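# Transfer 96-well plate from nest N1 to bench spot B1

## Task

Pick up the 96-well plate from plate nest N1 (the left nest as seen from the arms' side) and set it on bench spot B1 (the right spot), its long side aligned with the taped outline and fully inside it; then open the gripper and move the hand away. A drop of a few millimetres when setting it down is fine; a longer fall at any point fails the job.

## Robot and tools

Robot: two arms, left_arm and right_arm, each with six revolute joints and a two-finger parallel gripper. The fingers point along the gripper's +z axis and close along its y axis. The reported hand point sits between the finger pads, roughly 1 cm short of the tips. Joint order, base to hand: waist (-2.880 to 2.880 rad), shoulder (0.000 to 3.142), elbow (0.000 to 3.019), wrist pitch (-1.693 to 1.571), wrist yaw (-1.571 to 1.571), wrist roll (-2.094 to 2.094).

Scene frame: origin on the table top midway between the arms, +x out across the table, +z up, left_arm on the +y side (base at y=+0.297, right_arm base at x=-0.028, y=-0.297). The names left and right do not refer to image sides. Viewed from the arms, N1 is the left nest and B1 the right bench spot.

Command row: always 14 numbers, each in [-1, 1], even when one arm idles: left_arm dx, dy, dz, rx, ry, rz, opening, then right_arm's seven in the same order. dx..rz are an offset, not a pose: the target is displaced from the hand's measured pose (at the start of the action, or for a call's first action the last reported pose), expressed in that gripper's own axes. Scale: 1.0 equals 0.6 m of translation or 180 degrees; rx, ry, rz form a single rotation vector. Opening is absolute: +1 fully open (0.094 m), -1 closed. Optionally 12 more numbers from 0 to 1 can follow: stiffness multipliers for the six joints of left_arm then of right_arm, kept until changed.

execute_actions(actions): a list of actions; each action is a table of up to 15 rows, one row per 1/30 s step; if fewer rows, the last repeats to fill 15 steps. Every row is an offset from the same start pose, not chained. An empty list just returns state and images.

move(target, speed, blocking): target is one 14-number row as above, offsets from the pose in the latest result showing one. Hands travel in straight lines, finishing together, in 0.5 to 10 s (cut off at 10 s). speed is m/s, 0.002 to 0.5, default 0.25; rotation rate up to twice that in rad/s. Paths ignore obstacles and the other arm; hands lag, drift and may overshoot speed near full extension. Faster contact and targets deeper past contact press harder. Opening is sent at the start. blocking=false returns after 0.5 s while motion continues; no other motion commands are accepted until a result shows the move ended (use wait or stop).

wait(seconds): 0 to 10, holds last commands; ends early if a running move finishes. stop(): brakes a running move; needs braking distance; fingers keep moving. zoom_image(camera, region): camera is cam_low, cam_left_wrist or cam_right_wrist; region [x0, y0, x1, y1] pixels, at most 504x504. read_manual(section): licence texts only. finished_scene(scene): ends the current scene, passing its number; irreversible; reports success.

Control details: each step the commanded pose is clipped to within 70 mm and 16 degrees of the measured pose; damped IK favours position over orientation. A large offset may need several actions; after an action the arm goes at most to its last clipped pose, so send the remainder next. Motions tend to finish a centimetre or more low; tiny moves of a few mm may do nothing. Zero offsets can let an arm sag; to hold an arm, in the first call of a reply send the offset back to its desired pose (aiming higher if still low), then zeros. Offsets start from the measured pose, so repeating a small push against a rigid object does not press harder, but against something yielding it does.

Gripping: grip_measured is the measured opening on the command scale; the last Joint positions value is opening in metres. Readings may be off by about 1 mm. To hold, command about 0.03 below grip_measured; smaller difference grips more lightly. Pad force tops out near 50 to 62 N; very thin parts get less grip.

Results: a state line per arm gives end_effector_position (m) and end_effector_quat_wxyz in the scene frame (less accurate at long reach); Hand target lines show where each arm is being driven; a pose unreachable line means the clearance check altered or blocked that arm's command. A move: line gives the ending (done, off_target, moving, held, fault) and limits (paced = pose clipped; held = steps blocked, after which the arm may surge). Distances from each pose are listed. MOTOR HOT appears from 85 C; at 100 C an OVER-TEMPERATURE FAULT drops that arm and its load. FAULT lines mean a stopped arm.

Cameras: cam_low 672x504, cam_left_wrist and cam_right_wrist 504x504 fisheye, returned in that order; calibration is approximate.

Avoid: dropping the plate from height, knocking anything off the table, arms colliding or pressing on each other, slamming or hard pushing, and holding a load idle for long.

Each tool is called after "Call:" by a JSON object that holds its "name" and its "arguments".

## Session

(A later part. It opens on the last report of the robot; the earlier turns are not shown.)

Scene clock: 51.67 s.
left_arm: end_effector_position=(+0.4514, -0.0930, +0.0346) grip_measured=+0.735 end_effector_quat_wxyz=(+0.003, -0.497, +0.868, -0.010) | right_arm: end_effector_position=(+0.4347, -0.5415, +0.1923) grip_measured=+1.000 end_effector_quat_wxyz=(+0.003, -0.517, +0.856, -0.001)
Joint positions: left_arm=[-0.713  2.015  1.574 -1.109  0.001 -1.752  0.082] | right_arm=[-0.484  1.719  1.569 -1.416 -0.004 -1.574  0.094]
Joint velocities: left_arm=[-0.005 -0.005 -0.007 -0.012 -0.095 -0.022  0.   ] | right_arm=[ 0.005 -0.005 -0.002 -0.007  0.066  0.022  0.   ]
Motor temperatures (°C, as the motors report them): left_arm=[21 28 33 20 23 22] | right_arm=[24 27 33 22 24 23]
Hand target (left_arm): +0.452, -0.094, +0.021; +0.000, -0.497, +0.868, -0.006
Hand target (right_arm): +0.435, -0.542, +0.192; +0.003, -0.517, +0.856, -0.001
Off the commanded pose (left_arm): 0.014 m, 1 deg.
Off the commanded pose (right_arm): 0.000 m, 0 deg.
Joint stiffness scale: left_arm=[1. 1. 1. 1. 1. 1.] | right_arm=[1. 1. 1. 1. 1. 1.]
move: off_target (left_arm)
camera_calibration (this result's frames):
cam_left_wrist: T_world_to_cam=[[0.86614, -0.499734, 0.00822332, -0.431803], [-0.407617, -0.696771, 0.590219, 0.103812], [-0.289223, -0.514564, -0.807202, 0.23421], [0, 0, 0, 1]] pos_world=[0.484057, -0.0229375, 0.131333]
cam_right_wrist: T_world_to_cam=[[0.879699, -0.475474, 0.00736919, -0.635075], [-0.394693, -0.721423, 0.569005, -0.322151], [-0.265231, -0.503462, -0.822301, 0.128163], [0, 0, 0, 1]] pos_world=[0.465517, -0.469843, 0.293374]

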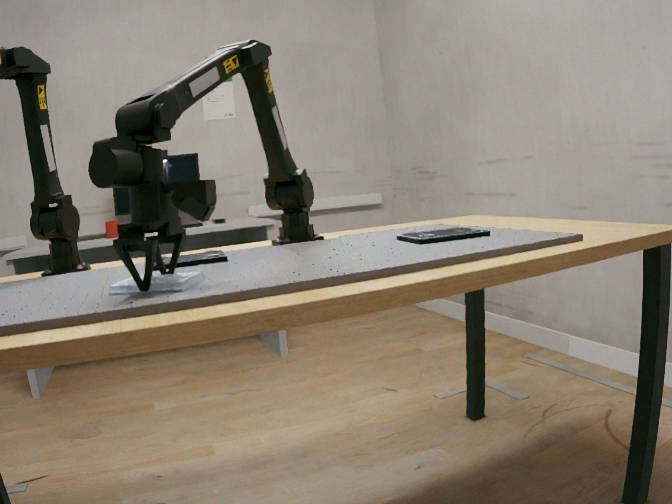

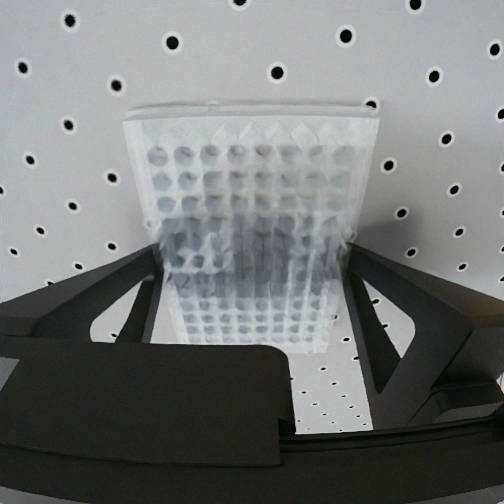

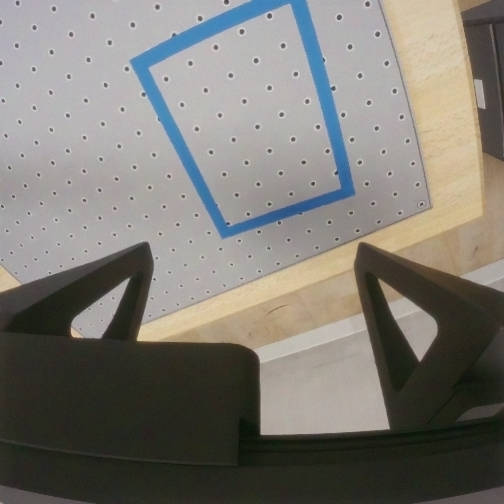

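Call:
{"name": "move", "arguments": {"target": [0,0,0,0,0,0,1,0,0,0,0,0,0,1]}}

Call:
{"name": "move", "arguments": {"target": [0,-0.035,-0.09,0,0,0,1,0,0,0,0,0,0,1], "speed": 0.1}}

Call:
{"name": "move", "arguments": {"target": [-0.55,0.55,-0.15,0,0,0,1,-0.69,0.33,0.195,0,0,0,1], "speed": 0.3}}

Scene clock: 55.73 s.
left_arm: end_effector_position=(+0.4514, -0.0930, +0.0346) grip_measured=+1.000 end_effector_quat_wxyz=(+0.003, -0.497, +0.868, -0.010) | right_arm: end_effector_position=(+0.4347, -0.5415, +0.1923) grip_measured=+1.000 end_effector_quat_wxyz=(+0.003, -0.517, +0.856, -0.001)
Joint positions: left_arm=[-0.713  2.015  1.574 -1.109  0.001 -1.752  0.094] | right_arm=[-0.484  1.719  1.569 -1.416 -0.004 -1.574  0.094]
Joint velocities: left_arm=[-0.005  0.015  0.017 -0.007 -0.007 -0.022  0.   ] | right_arm=[ 0.005  0.005 -0.007 -0.002  0.007  0.051  0.   ]
Motor temperatures (°C, as the motors report them): left_arm=[21 29 33 20 23 22] | right_arm=[24 27 33 22 24 23]
Hand target (left_arm): +0.451, -0.093, +0.035; +0.003, -0.497, +0.868, -0.010
Hand target (right_arm): +0.435, -0.542, +0.192; +0.003, -0.517, +0.856, -0.001
Off the commanded pose (left_arm): 0.000 m, 0 deg.
Off the commanded pose (right_arm): 0.000 m, 0 deg.
Joint stiffness scale: left_arm=[1. 1. 1. 1. 1. 1.] | right_arm=[1. 1. 1. 1. 1. 1.]
move: done
camera_calibration (this result's frames):
cam_left_wrist: T_world_to_cam=[[0.86614, -0.499734, 0.00822332, -0.431803], [-0.407617, -0.696771, 0.590219, 0.103812], [-0.289223, -0.514564, -0.807202, 0.23421], [0, 0, 0, 1]] pos_world=[0.484057, -0.0229375, 0.131333]
cam_right_wrist: T_world_to_cam=[[0.879699, -0.475474, 0.00736919, -0.635075], [-0.394693, -0.721423, 0.569005, -0.322151], [-0.265231, -0.503462, -0.822301, 0.128163], [0, 0, 0, 1]] pos_world=[0.465517, -0.469843, 0.293374]

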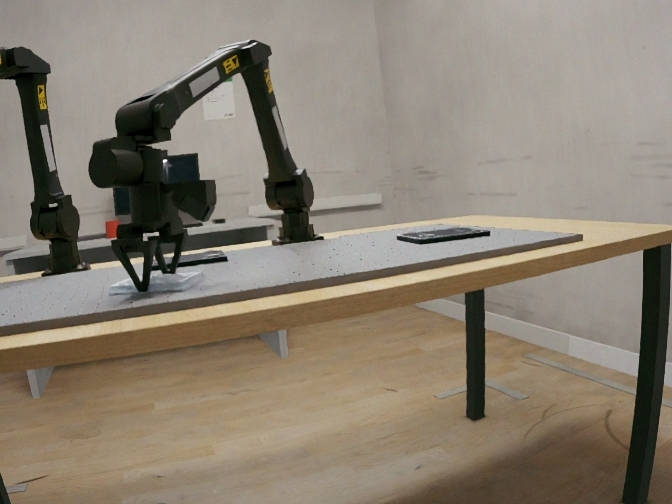

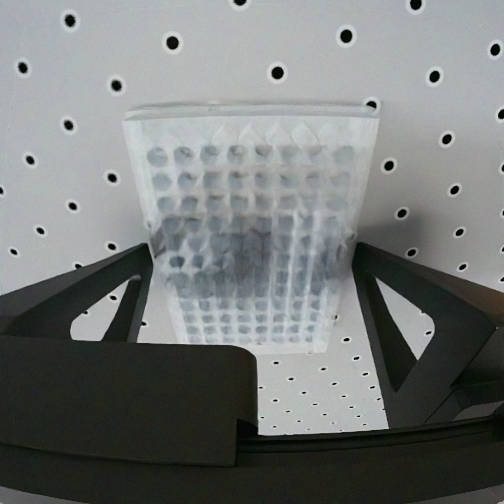

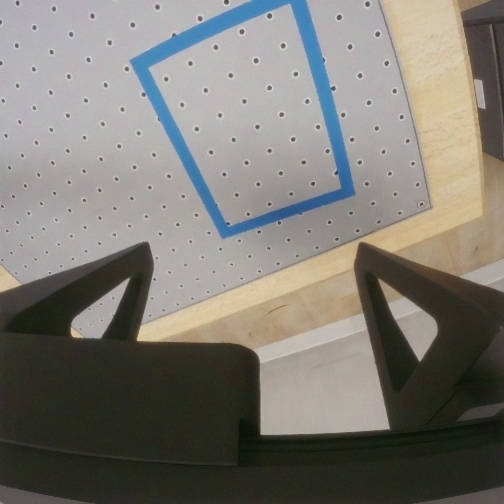

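Scene clock: 56.73 s.
left_arm: end_effector_position=(+0.4567, -0.0975, +0.0753) grip_measured=+1.000 end_effector_quat_wxyz=(-0.001, -0.497, +0.868, +0.002) | right_arm: end_effector_position=(+0.4347, -0.5415, +0.1923) grip_measured=+1.000 end_effector_quat_wxyz=(+0.003, -0.517, +0.856, -0.001)
Joint positions: left_arm=[-0.713  2.006  1.675 -1.244  0.001 -1.752  0.094] | right_arm=[-0.484  1.719  1.569 -1.416 -0.004 -1.574  0.094]
Joint velocities: left_arm=[-0.005 -0.005  0.002  0.012  0.037 -0.007  0.   ] | right_arm=[-0.005 -0.024 -0.002 -0.002 -0.051 -0.022  0.   ]
Motor temperatures (°C, as the motors report them): left_arm=[21 29 33 20 23 22] | right_arm=[24 27 33 22 24 23]
Hand target (left_arm): +0.468, -0.101, +0.089; +0.003, -0.497, +0.868, -0.010
Hand target (right_arm): +0.435, -0.542, +0.192; +0.003, -0.517, +0.856, -0.001
Off the commanded pose (left_arm): 0.019 m, 1 deg.
Off the commanded pose (right_arm): 0.000 m, 0 deg.
Joint stiffness scale: left_arm=[1. 1. 1. 1. 1. 1.] | right_arm=[1. 1. 1. 1. 1. 1.]
move: off_target (left_arm)
camera_calibration (this result's frames):
cam_left_wrist: T_world_to_cam=[[0.866061, -0.499666, -0.0165104, -0.437074], [-0.396395, -0.706439, 0.586357, 0.0730056], [-0.304646, -0.501276, -0.809884, 0.27478], [0, 0, 0, 1]] pos_world=[0.491183, -0.0290766, 0.172516]
cam_right_wrist: T_world_to_cam=[[0.879699, -0.475474, 0.00736919, -0.635075], [-0.394693, -0.721423, 0.569005, -0.322151], [-0.265231, -0.503462, -0.822301, 0.128163], [0, 0, 0, 1]] pos_world=[0.465517, -0.469843, 0.293374]

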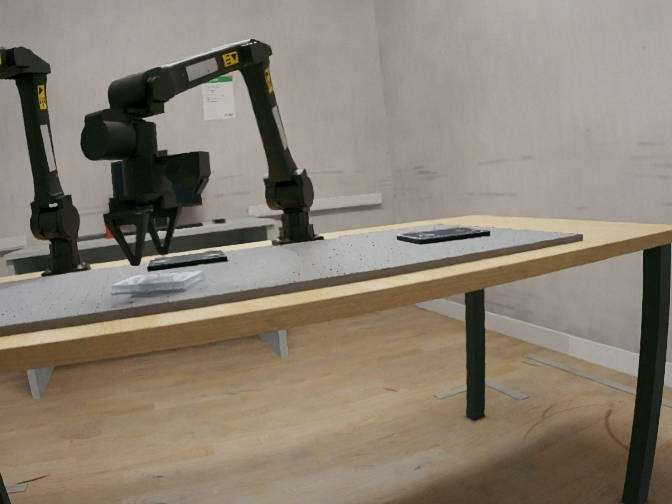

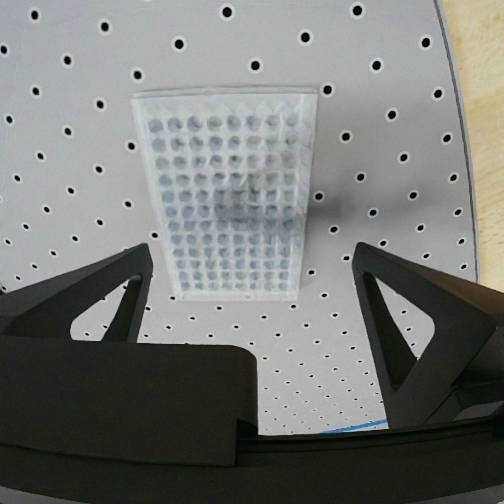

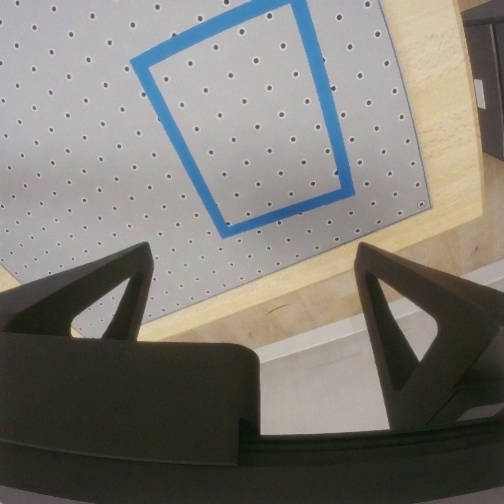

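Scene clock: 59.00 s.
left_arm: end_effector_position=(+0.3373, +0.3575, +0.1655) grip_measured=+1.000 end_effector_quat_wxyz=(+0.004, -0.504, +0.864, +0.001) | right_arm: end_effector_position=(+0.4323, -0.0868, +0.0718) grip_measured=+1.000 end_effector_quat_wxyz=(-0.014, -0.526, +0.850, -0.001)
Joint positions: left_arm=[ 0.175  1.265  0.998 -1.297 -0.004 -0.879  0.094] | right_arm=[ 0.433  1.788  1.333 -1.142  0.005 -0.677  0.094]
Joint velocities: left_arm=[-0.005 -0.005 -0.007  0.022 -0.007  0.037  0.   ] | right_arm=[-0.005 -0.005 -0.002  0.012  0.051  0.007  0.   ]
Motor temperatures (°C, as the motors report them): left_arm=[21 29 33 20 23 22] | right_arm=[24 27 33 22 24 23]
Hand target (left_arm): +0.333, +0.355, +0.164; -0.004, -0.497, +0.868, +0.003
Hand target (right_arm): +0.452, -0.083, +0.080; +0.006, -0.517, +0.856, -0.005
Off the commanded pose (left_arm): 0.004 m, 1 deg.
Off the commanded pose (right_arm): 0.021 m, 2 deg.
Joint stiffness scale: left_arm=[1. 1. 1. 1. 1. 1.] | right_arm=[1. 1. 1. 1. 1. 1.]
move: off_target (right_arm)
camera_calibration (this result's frames):
cam_left_wrist: T_world_to_cam=[[0.874268, -0.485362, -0.00894543, -0.11403], [-0.390743, -0.714529, 0.580318, 0.296143], [-0.288056, -0.503858, -0.814341, 0.535667], [0, 0, 0, 1]] pos_world=[0.36971, 0.426157, 0.263339]
cam_right_wrist: T_world_to_cam=[[0.889274, -0.457259, -0.0103458, -0.417208], [-0.362938, -0.719243, 0.592424, 0.0582554], [-0.278332, -0.523072, -0.80556, 0.260114], [0, 0, 0, 1]] pos_world=[0.464553, -0.0128139, 0.170709]

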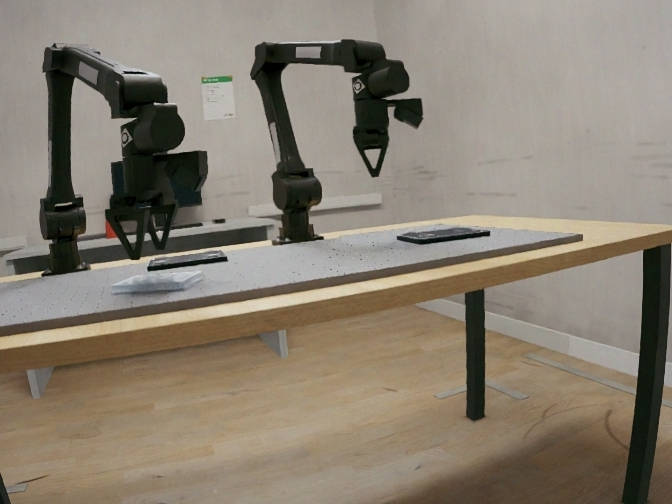

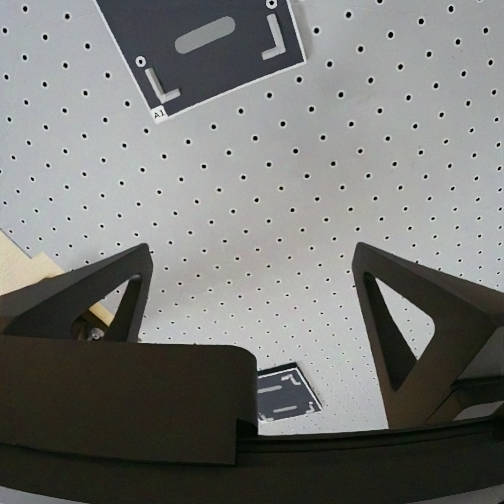

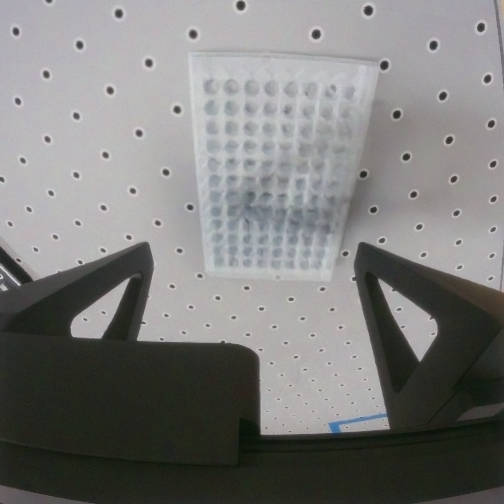

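Call:
{"name": "move", "arguments": {"target": [0,0,0,0,0,0,1,-0.03,-0.022,0.045,0.005,-0.009,0.016,1], "speed": 0.06}}

Scene clock: 64.13 s.
left_arm: end_effector_position=(+0.3373, +0.3575, +0.1655) grip_measured=+1.000 end_effector_quat_wxyz=(+0.004, -0.503, +0.864, +0.001) | right_arm: end_effector_position=(+0.4445, -0.0809, +0.0502) grip_measured=+1.000 end_effector_quat_wxyz=(-0.002, -0.509, +0.861, -0.002)
Joint positions: left_arm=[ 0.175  1.265  0.998 -1.297 -0.004 -0.876  0.094] | right_arm=[ 0.433  1.832  1.333 -1.075  0.004 -0.639  0.094]
Joint velocities: left_arm=[ 0.005 -0.005  0.007 -0.002 -0.051 -0.051  0.   ] | right_arm=[-0.005 -0.005 -0.007  0.012 -0.037 -0.022  0.   ]
Motor temperatures (°C, as the motors report them): left_arm=[21 28 33 20 23 22] | right_arm=[24 27 34 22 24 23]
Hand target (left_arm): +0.337, +0.357, +0.166; +0.004, -0.504, +0.864, +0.001
Hand target (right_arm): +0.451, -0.077, +0.044; +0.002, -0.504, +0.863, -0.000
Off the commanded pose (left_arm): 0.000 m, 0 deg.
Off the commanded pose (right_arm): 0.010 m, 1 deg.
Joint stiffness scale: left_arm=[1. 1. 1. 1. 1. 1.] | right_arm=[1. 1. 1. 1. 1. 1.]
move: done
camera_calibration (this result's frames):
cam_left_wrist: T_world_to_cam=[[0.872782, -0.488027, -0.00896779, -0.112572], [-0.392912, -0.713344, 0.580311, 0.296452], [-0.289604, -0.502961, -0.814346, 0.53587], [0, 0, 0, 1]] pos_world=[0.369921, 0.426056, 0.26334]
cam_right_wrist: T_world_to_cam=[[0.870878, -0.491488, 0.00346671, -0.420893], [-0.403399, -0.710727, 0.576313, 0.0992308], [-0.280787, -0.503297, -0.817222, 0.252462], [0, 0, 0, 1]] pos_world=[0.477464, -0.00927424, 0.150589]

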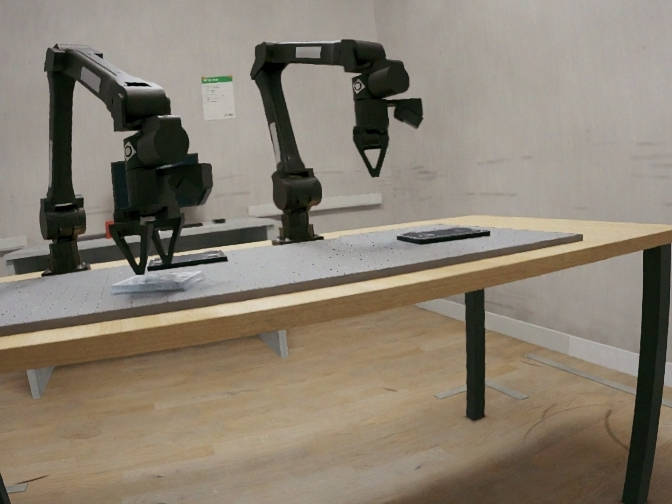

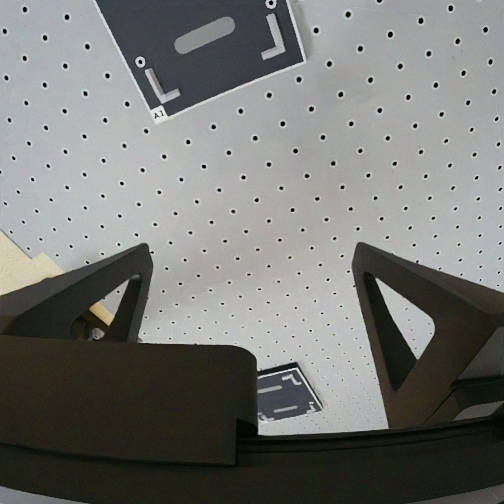

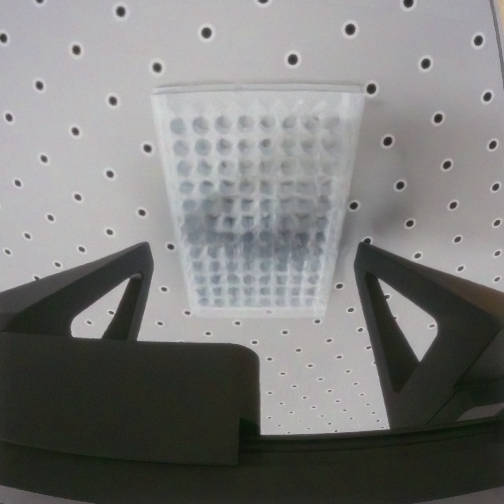

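Call:
{"name": "move", "arguments": {"target": [0,0,0,0,0,0,1,-0.003,-0.002,0.057,0,-0.002,0,1], "speed": 0.04}}

Call:
{"name": "zoom_image", "arguments": {"camera": "cam_low", "region": [70,190,250,310]}}

Scene clock: 68.80 s.
left_arm: end_effector_position=(+0.3373, +0.3575, +0.1655) grip_measured=+1.000 end_effector_quat_wxyz=(+0.004, -0.503, +0.864, +0.001) | right_arm: end_effector_position=(+0.4489, -0.0789, +0.0315) grip_measured=+1.000 end_effector_quat_wxyz=(+0.010, -0.509, +0.861, -0.003)
Joint positions: left_arm=[ 0.175  1.265  0.998 -1.297 -0.004 -0.876  0.094] | right_arm=[ 0.433  1.854  1.309 -1.005  0.003 -0.637  0.094]
Joint velocities: left_arm=[ 0.015 -0.024 -0.017  0.007 -0.051 -0.037  0.   ] | right_arm=[-0.015 -0.024 -0.007  0.007  0.007  0.051  0.   ]
Motor temperatures (°C, as the motors report them): left_arm=[21 28 33 20 23 22] | right_arm=[24 27 33 22 24 23]
Hand target (left_arm): +0.337, +0.357, +0.166; +0.004, -0.503, +0.864, +0.001
Hand target (right_arm): +0.446, -0.080, +0.016; +0.001, -0.509, +0.861, +0.000
Off the commanded pose (left_arm): 0.000 m, 0 deg.
Off the commanded pose (right_arm): 0.016 m, 1 deg.
Joint stiffness scale: left_arm=[1. 1. 1. 1. 1. 1.] | right_arm=[1. 1. 1. 1. 1. 1.]
move: off_target (right_arm)
camera_calibration (this result's frames):
cam_left_wrist: T_world_to_cam=[[0.872782, -0.488027, -0.00896779, -0.112572], [-0.392912, -0.713344, 0.580311, 0.296452], [-0.289604, -0.502961, -0.814346, 0.53587], [0, 0, 0, 1]] pos_world=[0.369921, 0.426056, 0.26334]
cam_right_wrist: T_world_to_cam=[[0.870098, -0.492586, 0.0170085, -0.423775], [-0.416338, -0.71607, 0.560274, 0.119131], [-0.263804, -0.494574, -0.828133, 0.232873], [0, 0, 0, 1]] pos_world=[0.479757, -0.00826656, 0.133312]

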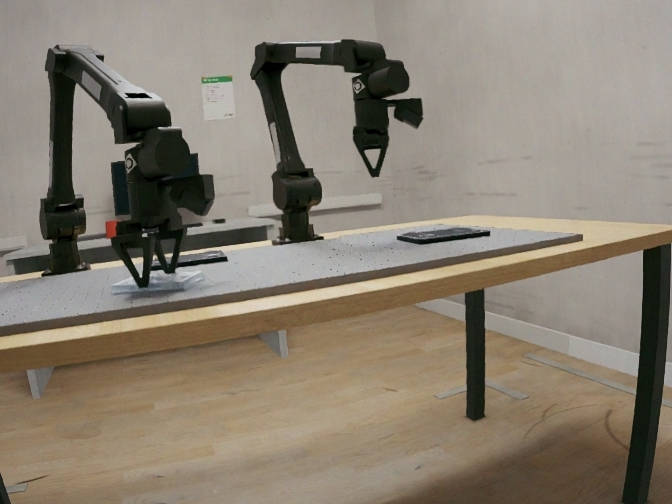

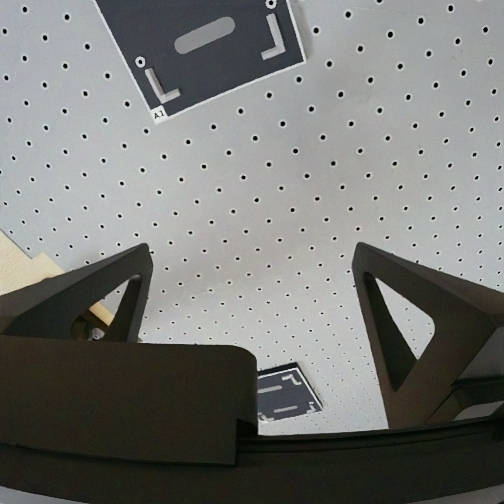

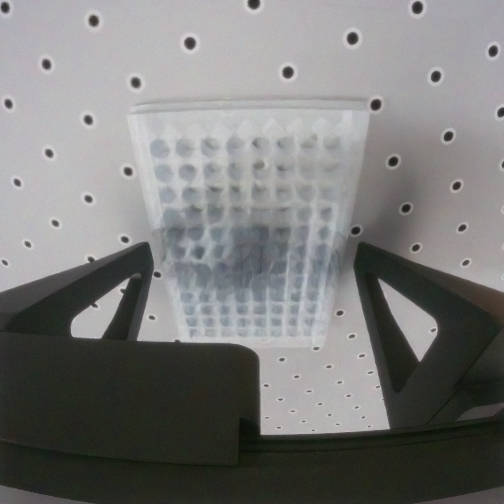

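Region (70, 190, 250, 310) of cam_low's 672x504 image, scaled by 2.800, with more detail than that image has.

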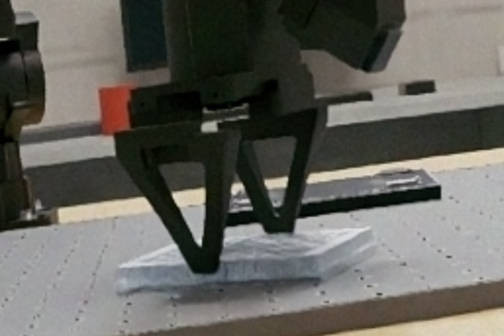

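Call:
{"name": "move", "arguments": {"target": [0,0,0,0,0,0,1,0.005,0.005,0.033,-0.004,0.004,0,1], "speed": 0.03}}

Call:
{"name": "move", "arguments": {"target": [0,0,0,0,0,0,1,0,0,0,0,0,0,0.68]}}

Scene clock: 73.43 s.
left_arm: end_effector_position=(+0.3373, +0.3575, +0.1655) grip_measured=+1.000 end_effector_quat_wxyz=(+0.004, -0.503, +0.864, +0.001) | right_arm: end_effector_position=(+0.4487, -0.0790, +0.0289) grip_measured=+1.000 end_effector_quat_wxyz=(+0.012, -0.509, +0.861, -0.003)
Joint positions: left_arm=[ 0.175  1.265  0.998 -1.297 -0.004 -0.876  0.094] | right_arm=[ 0.433  1.854  1.302 -0.993  0.003 -0.637  0.094]
Joint velocities: left_arm=[ 0.005 -0.015 -0.007  0.007 -0.037  0.007  0.   ] | right_arm=[-0.005 -0.005 -0.002 -0.002 -0.022  0.007  0.   ]
Motor temperatures (°C, as the motors report them): left_arm=[21 27 33 20 23 22] | right_arm=[24 27 33 22 24 23]
Hand target (left_arm): +0.337, +0.357, +0.166; +0.004, -0.503, +0.864, +0.001
Hand target (right_arm): +0.445, -0.080, +0.012; +0.002, -0.509, +0.861, -0.000
Off the commanded pose (left_arm): 0.000 m, 0 deg.
Off the commanded pose (right_arm): 0.018 m, 1 deg.
Joint stiffness scale: left_arm=[1. 1. 1. 1. 1. 1.] | right_arm=[1. 1. 1. 1. 1. 1.]
move: off_target (right_arm)
camera_calibration (this result's frames):
cam_left_wrist: T_world_to_cam=[[0.872782, -0.488027, -0.00896779, -0.112572], [-0.392912, -0.713344, 0.580311, 0.296452], [-0.289604, -0.502961, -0.814346, 0.53587], [0, 0, 0, 1]] pos_world=[0.369921, 0.426056, 0.26334]
cam_right_wrist: T_world_to_cam=[[0.870021, -0.492621, 0.0196875, -0.423625], [-0.418663, -0.717137, 0.557168, 0.121418], [-0.260354, -0.492991, -0.830166, 0.229299], [0, 0, 0, 1]] pos_world=[0.479095, -0.00857075, 0.131047]

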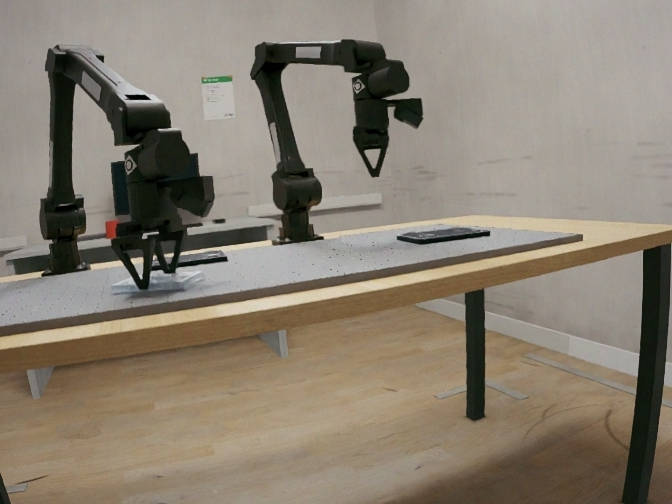

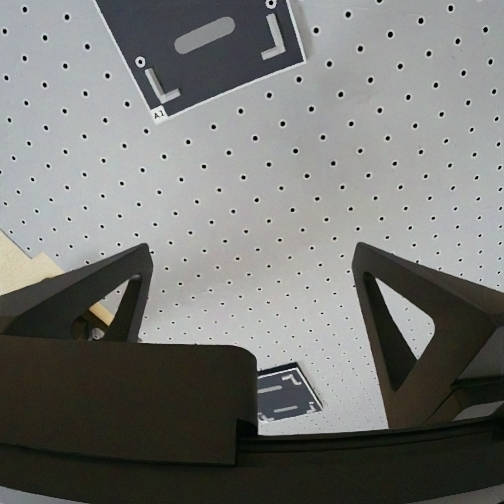

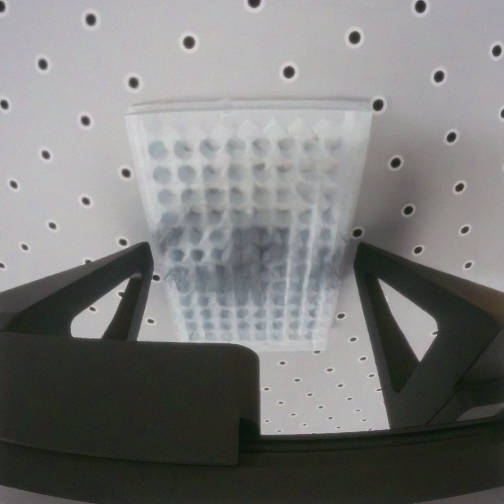

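Scene clock: 73.93 s.
left_arm: end_effector_position=(+0.3373, +0.3575, +0.1655) grip_measured=+1.000 end_effector_quat_wxyz=(+0.004, -0.503, +0.864, +0.001) | right_arm: end_effector_position=(+0.4487, -0.0790, +0.0289) grip_measured=+0.709 end_effector_quat_wxyz=(+0.012, -0.509, +0.861, -0.003)
Joint positions: left_arm=[ 0.175  1.265  0.998 -1.297 -0.004 -0.876  0.094] | right_arm=[ 0.433  1.854  1.302 -0.993  0.004 -0.637  0.08 ]
Joint velocities: left_arm=[-0.005  0.005 -0.002 -0.012 -0.051 -0.051  0.   ] | right_arm=[-0.005 -0.015 -0.007 -0.002 -0.007  0.022  0.   ]
Motor temperatures (°C, as the motors report them): left_arm=[21 27 33 20 23 22] | right_arm=[24 27 33 22 24 23]
Hand target (left_arm): +0.337, +0.357, +0.166; +0.004, -0.503, +0.864, +0.001
Hand target (right_arm): +0.449, -0.079, +0.029; +0.012, -0.509, +0.861, -0.003
Off the commanded pose (left_arm): 0.000 m, 0 deg.
Off the commanded pose (right_arm): 0.000 m, 0 deg.
Joint stiffness scale: left_arm=[1. 1. 1. 1. 1. 1.] | right_arm=[1. 1. 1. 1. 1. 1.]
move: done
camera_calibration (this result's frames):
cam_left_wrist: T_world_to_cam=[[0.872782, -0.488027, -0.00896779, -0.112572], [-0.392912, -0.713344, 0.580311, 0.296452], [-0.289604, -0.502961, -0.814346, 0.53587], [0, 0, 0, 1]] pos_world=[0.369921, 0.426056, 0.26334]
cam_right_wrist: T_world_to_cam=[[0.870013, -0.492622, 0.0199967, -0.423683], [-0.418759, -0.716939, 0.55735, 0.121439], [-0.260227, -0.493276, -0.830037, 0.229194], [0, 0, 0, 1]] pos_world=[0.479106, -0.00859526, 0.131027]

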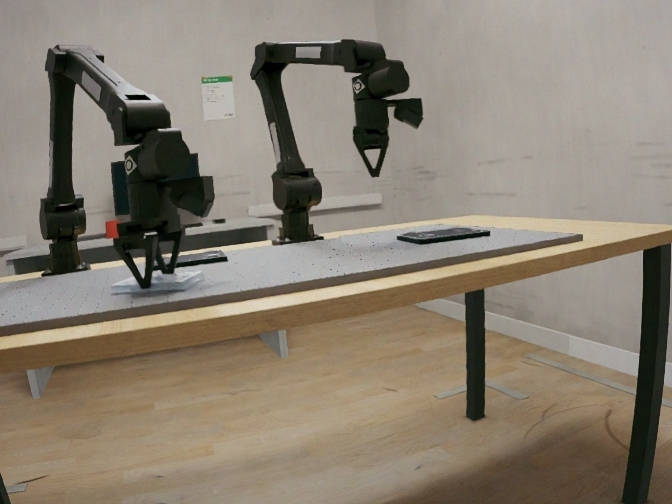

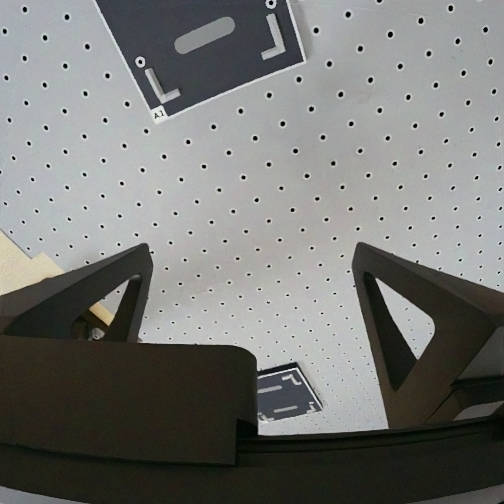

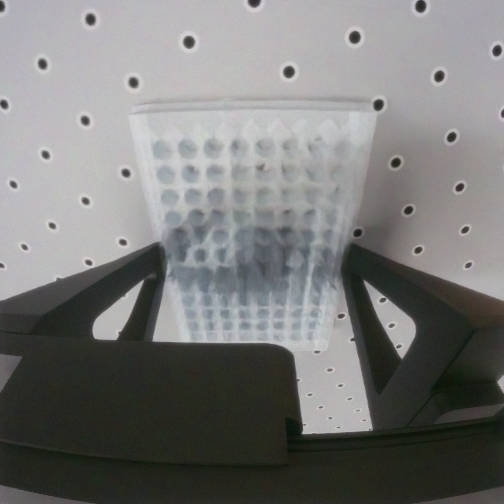

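Call:
{"name": "move", "arguments": {"target": [0,0,0,0,0,0,1,-0.02,-0.015,-0.075,0,0,0,0.665], "speed": 0.07}}

Call:
{"name": "move", "arguments": {"target": [0,0,0,0,0,0,1,0.655,-0.38,-0.02,0.006,0,-0.132,0.665]}}

Scene clock: 79.53 s.
left_arm: end_effector_position=(+0.3373, +0.3575, +0.1655) grip_measured=+1.000 end_effector_quat_wxyz=(+0.004, -0.503, +0.864, +0.001) | right_arm: end_effector_position=(+0.4485, -0.0791, +0.0587) grip_measured=+0.709 end_effector_quat_wxyz=(-0.002, -0.509, +0.861, -0.002)
Joint positions: left_arm=[ 0.175  1.265  0.998 -1.297 -0.004 -0.876  0.094] | right_arm=[ 0.433  1.832  1.359 -1.101  0.004 -0.637  0.08 ]
Joint velocities: left_arm=[-0.024 -0.005  0.012 -0.002  0.037  0.037  0.   ] | right_arm=[ 0.005 -0.005 -0.012 -0.002 -0.022 -0.037  0.001]
Motor temperatures (°C, as the motors report them): left_arm=[21 27 33 20 23 22] | right_arm=[24 28 33 22 24 23]
Hand target (left_arm): +0.337, +0.357, +0.166; +0.004, -0.503, +0.864, +0.001
Hand target (right_arm): +0.461, -0.074, +0.074; +0.013, -0.509, +0.861, -0.003
Off the commanded pose (left_arm): 0.000 m, 0 deg.
Off the commanded pose (right_arm): 0.021 m, 2 deg.
Joint stiffness scale: left_arm=[1. 1. 1. 1. 1. 1.] | right_arm=[1. 1. 1. 1. 1. 1.]
move: off_target (right_arm)
camera_calibration (this result's frames):
cam_left_wrist: T_world_to_cam=[[0.872782, -0.488027, -0.00896779, -0.112572], [-0.392912, -0.713344, 0.580311, 0.296452], [-0.289604, -0.502961, -0.814346, 0.53587], [0, 0, 0, 1]] pos_world=[0.369921, 0.426056, 0.26334]
cam_right_wrist: T_world_to_cam=[[0.870318, -0.492483, 0.00280167, -0.4233], [-0.403615, -0.709988, 0.577071, 0.0973303], [-0.282208, -0.503366, -0.816689, 0.26212], [0, 0, 0, 1]] pos_world=[0.481662, -0.00742231, 0.15909]

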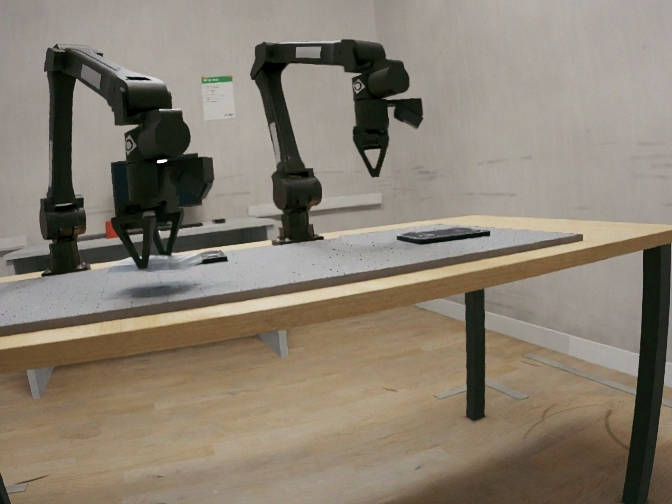

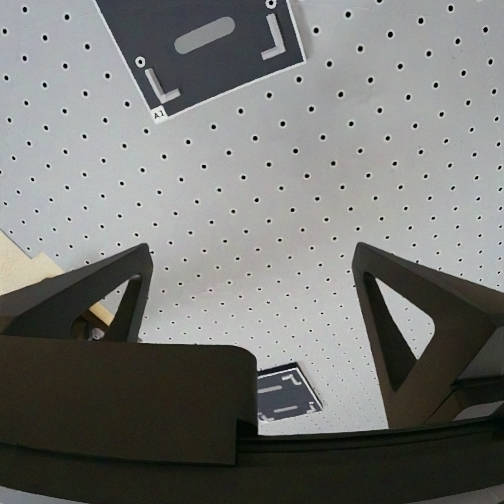

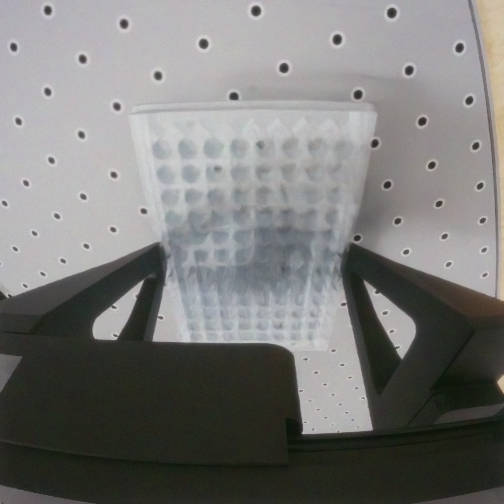

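Scene clock: 81.97 s.
left_arm: end_effector_position=(+0.3373, +0.3575, +0.1655) grip_measured=+1.000 end_effector_quat_wxyz=(+0.004, -0.503, +0.864, +0.001) | right_arm: end_effector_position=(+0.4442, -0.5305, +0.0638) grip_measured=+0.709 end_effector_quat_wxyz=(-0.003, -0.667, +0.745, -0.002)
Joint positions: left_arm=[ 0.175  1.265  0.998 -1.297 -0.004 -0.876  0.094] | right_arm=[-0.454  1.83   1.37  -1.109  0.007 -1.916  0.08 ]
Joint velocities: left_arm=[-0.015  0.005 -0.007 -0.007  0.022  0.022  0.   ] | right_arm=[-0.015  0.005 -0.012  0.002 -0.022  0.095  0.001]
Motor temperatures (°C, as the motors report them): left_arm=[21 27 33 20 23 22] | right_arm=[24 28 33 22 24 23]
Hand target (left_arm): +0.337, +0.357, +0.166; +0.004, -0.503, +0.864, +0.001
Hand target (right_arm): +0.458, -0.532, +0.068; +0.000, -0.675, +0.738, -0.005
Off the commanded pose (left_arm): 0.000 m, 0 deg.
Off the commanded pose (right_arm): 0.017 m, 2 deg.
Joint stiffness scale: left_arm=[1. 1. 1. 1. 1. 1.] | right_arm=[1. 1. 1. 1. 1. 1.]
move: off_target (right_arm)
camera_calibration (this result's frames):
cam_left_wrist: T_world_to_cam=[[0.872782, -0.488027, -0.00896779, -0.112572], [-0.392912, -0.713344, 0.580311, 0.296452], [-0.289604, -0.502961, -0.814346, 0.53587], [0, 0, 0, 1]] pos_world=[0.369921, 0.426056, 0.26334]
cam_right_wrist: T_world_to_cam=[[0.992514, -0.122111, 0.00207373, -0.499596], [-0.100804, -0.809515, 0.578381, -0.41525], [-0.0689478, -0.574261, -0.815764, -0.0945379], [0, 0, 0, 1]] pos_world=[0.447479, -0.451447, 0.164088]

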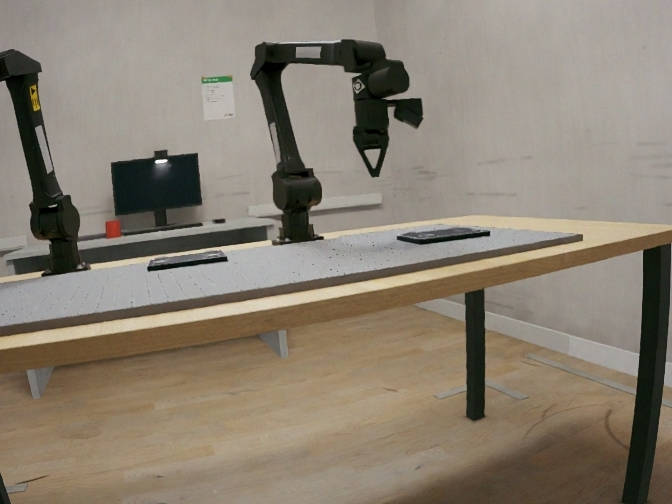

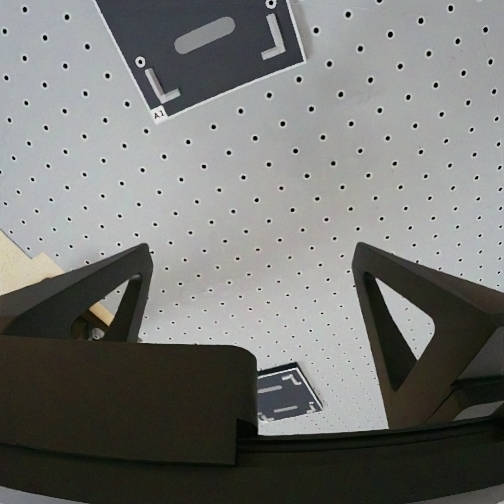

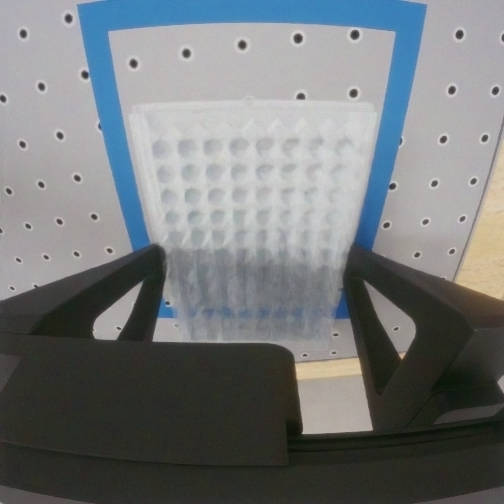

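Call:
{"name": "move", "arguments": {"target": [0,0,0,0,0,0,1,-0.03,0.003,0.07,0,-0.002,0.004,0.665], "speed": 0.05}}

Scene clock: 89.30 s.
left_arm: end_effector_position=(+0.3373, +0.3575, +0.1655) grip_measured=+1.000 end_effector_quat_wxyz=(+0.004, -0.503, +0.864, +0.001) | right_arm: end_effector_position=(+0.4442, -0.5179, +0.0361) grip_measured=+0.709 end_effector_quat_wxyz=(+0.001, -0.663, +0.748, -0.008)
Joint positions: left_arm=[ 0.175  1.265  0.998 -1.297 -0.004 -0.876  0.094] | right_arm=[-0.433  1.844  1.308 -1.019  0.004 -1.886  0.08 ]
Joint velocities: left_arm=[-0.005 -0.005  0.002 -0.007 -0.022  0.037  0.   ] | right_arm=[-0.005 -0.005 -0.037  0.012 -0.081 -0.037  0.001]
Motor temperatures (°C, as the motors report them): left_arm=[21 26 33 20 23 22] | right_arm=[24 28 34 22 24 23]
Hand target (left_arm): +0.337, +0.357, +0.166; +0.004, -0.503, +0.864, +0.001
Hand target (right_arm): +0.444, -0.512, +0.022; -0.000, -0.662, +0.749, -0.000
Off the commanded pose (left_arm): 0.000 m, 0 deg.
Off the commanded pose (right_arm): 0.015 m, 1 deg.
Joint stiffness scale: left_arm=[1. 1. 1. 1. 1. 1.] | right_arm=[1. 1. 1. 1. 1. 1.]
move: off_target (right_arm)
camera_calibration (this result's frames):
cam_left_wrist: T_world_to_cam=[[0.872782, -0.488027, -0.00896779, -0.112572], [-0.392912, -0.713344, 0.580311, 0.296452], [-0.289604, -0.502961, -0.814346, 0.53587], [0, 0, 0, 1]] pos_world=[0.369921, 0.426056, 0.26334]
cam_right_wrist: T_world_to_cam=[[0.991178, -0.131513, 0.0164387, -0.502798], [-0.116595, -0.806257, 0.579962, -0.380319], [-0.0630185, -0.576762, -0.814478, -0.11392], [0, 0, 0, 1]] pos_world=[0.44684, -0.438464, 0.13605]

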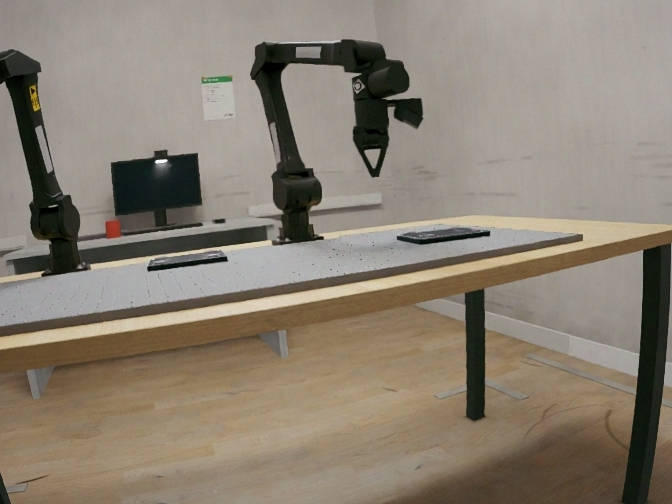

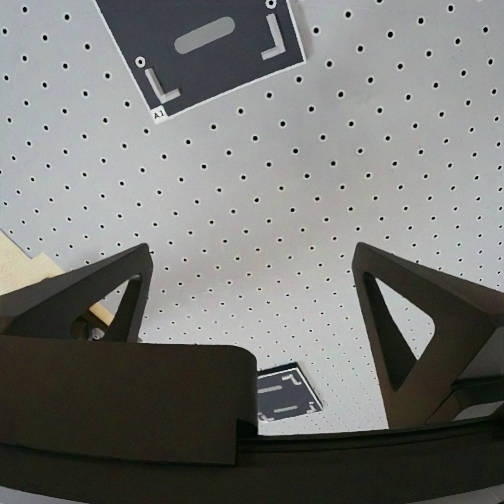

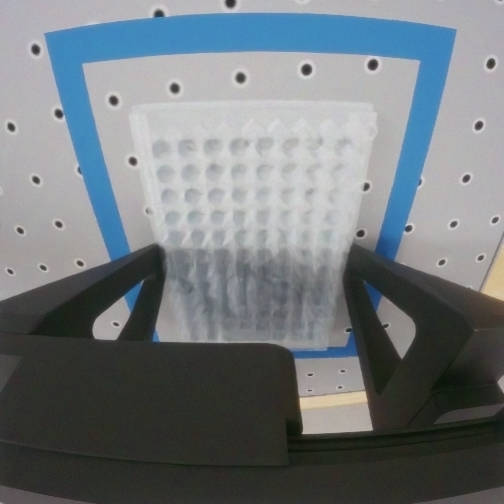

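Call:
{"name": "move", "arguments": {"target": [0,0,0,0,0,0,1,-0.002,0.003,0.035,-0.002,-0.002,0,0.665], "speed": 0.03}}

Scene clock: 92.93 s.
left_arm: end_effector_position=(+0.3373, +0.3575, +0.1655) grip_measured=+1.000 end_effector_quat_wxyz=(+0.004, -0.503, +0.864, +0.001) | right_arm: end_effector_position=(+0.4454, -0.5183, +0.0309) grip_measured=+0.709 end_effector_quat_wxyz=(+0.004, -0.663, +0.748, -0.014)
Joint positions: left_arm=[ 0.175  1.265  0.998 -1.297 -0.004 -0.876  0.094] | right_arm=[-0.433  1.847  1.297 -0.993  0.004 -1.885  0.08 ]
Joint velocities: left_arm=[-0.015 -0.024 -0.002  0.012  0.066  0.037  0.   ] | right_arm=[-0.005  0.005 -0.007  0.012  0.022 -0.051  0.001]
Motor temperatures (°C, as the motors report them): left_arm=[21 26 34 20 23 22] | right_arm=[24 28 34 22 24 23]
Hand target (left_arm): +0.337, +0.357, +0.166; +0.004, -0.503, +0.864, +0.001
Hand target (right_arm): +0.442, -0.516, +0.016; +0.002, -0.663, +0.748, -0.004
Off the commanded pose (left_arm): 0.000 m, 0 deg.
Off the commanded pose (right_arm): 0.016 m, 1 deg.
Joint stiffness scale: left_arm=[1. 1. 1. 1. 1. 1.] | right_arm=[1. 1. 1. 1. 1. 1.]
move: off_target (right_arm)
camera_calibration (this result's frames):
cam_left_wrist: T_world_to_cam=[[0.872782, -0.488027, -0.00896779, -0.112572], [-0.392912, -0.713344, 0.580311, 0.296452], [-0.289604, -0.502961, -0.814346, 0.53587], [0, 0, 0, 1]] pos_world=[0.369921, 0.426056, 0.26334]
cam_right_wrist: T_world_to_cam=[[0.990834, -0.132157, 0.0279584, -0.50454], [-0.123619, -0.80368, 0.58208, -0.373148], [-0.0544562, -0.580201, -0.812651, -0.123925], [0, 0, 0, 1]] pos_world=[0.447039, -0.438471, 0.1306]

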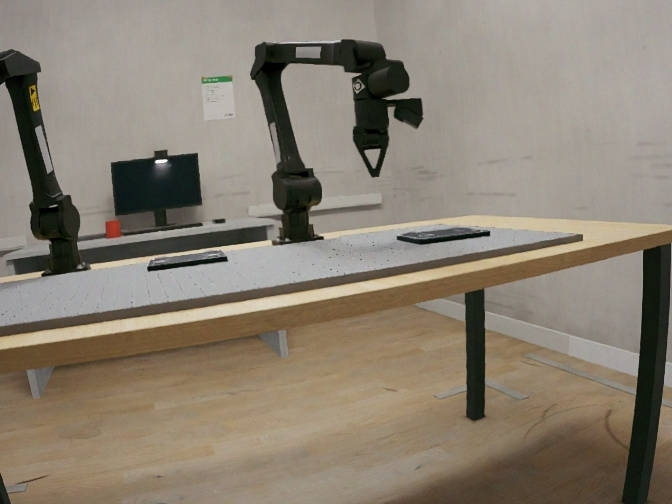

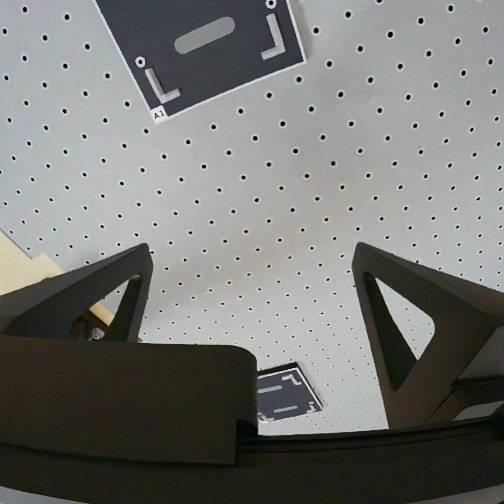

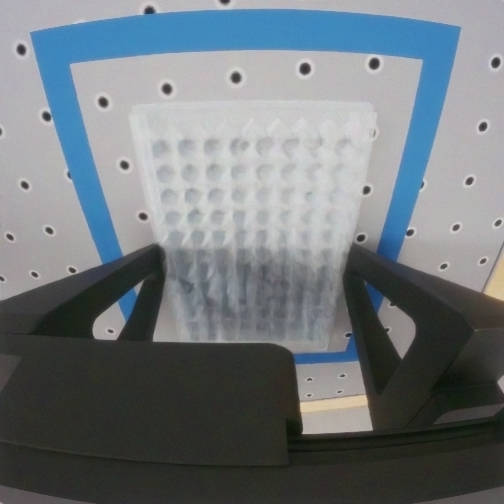

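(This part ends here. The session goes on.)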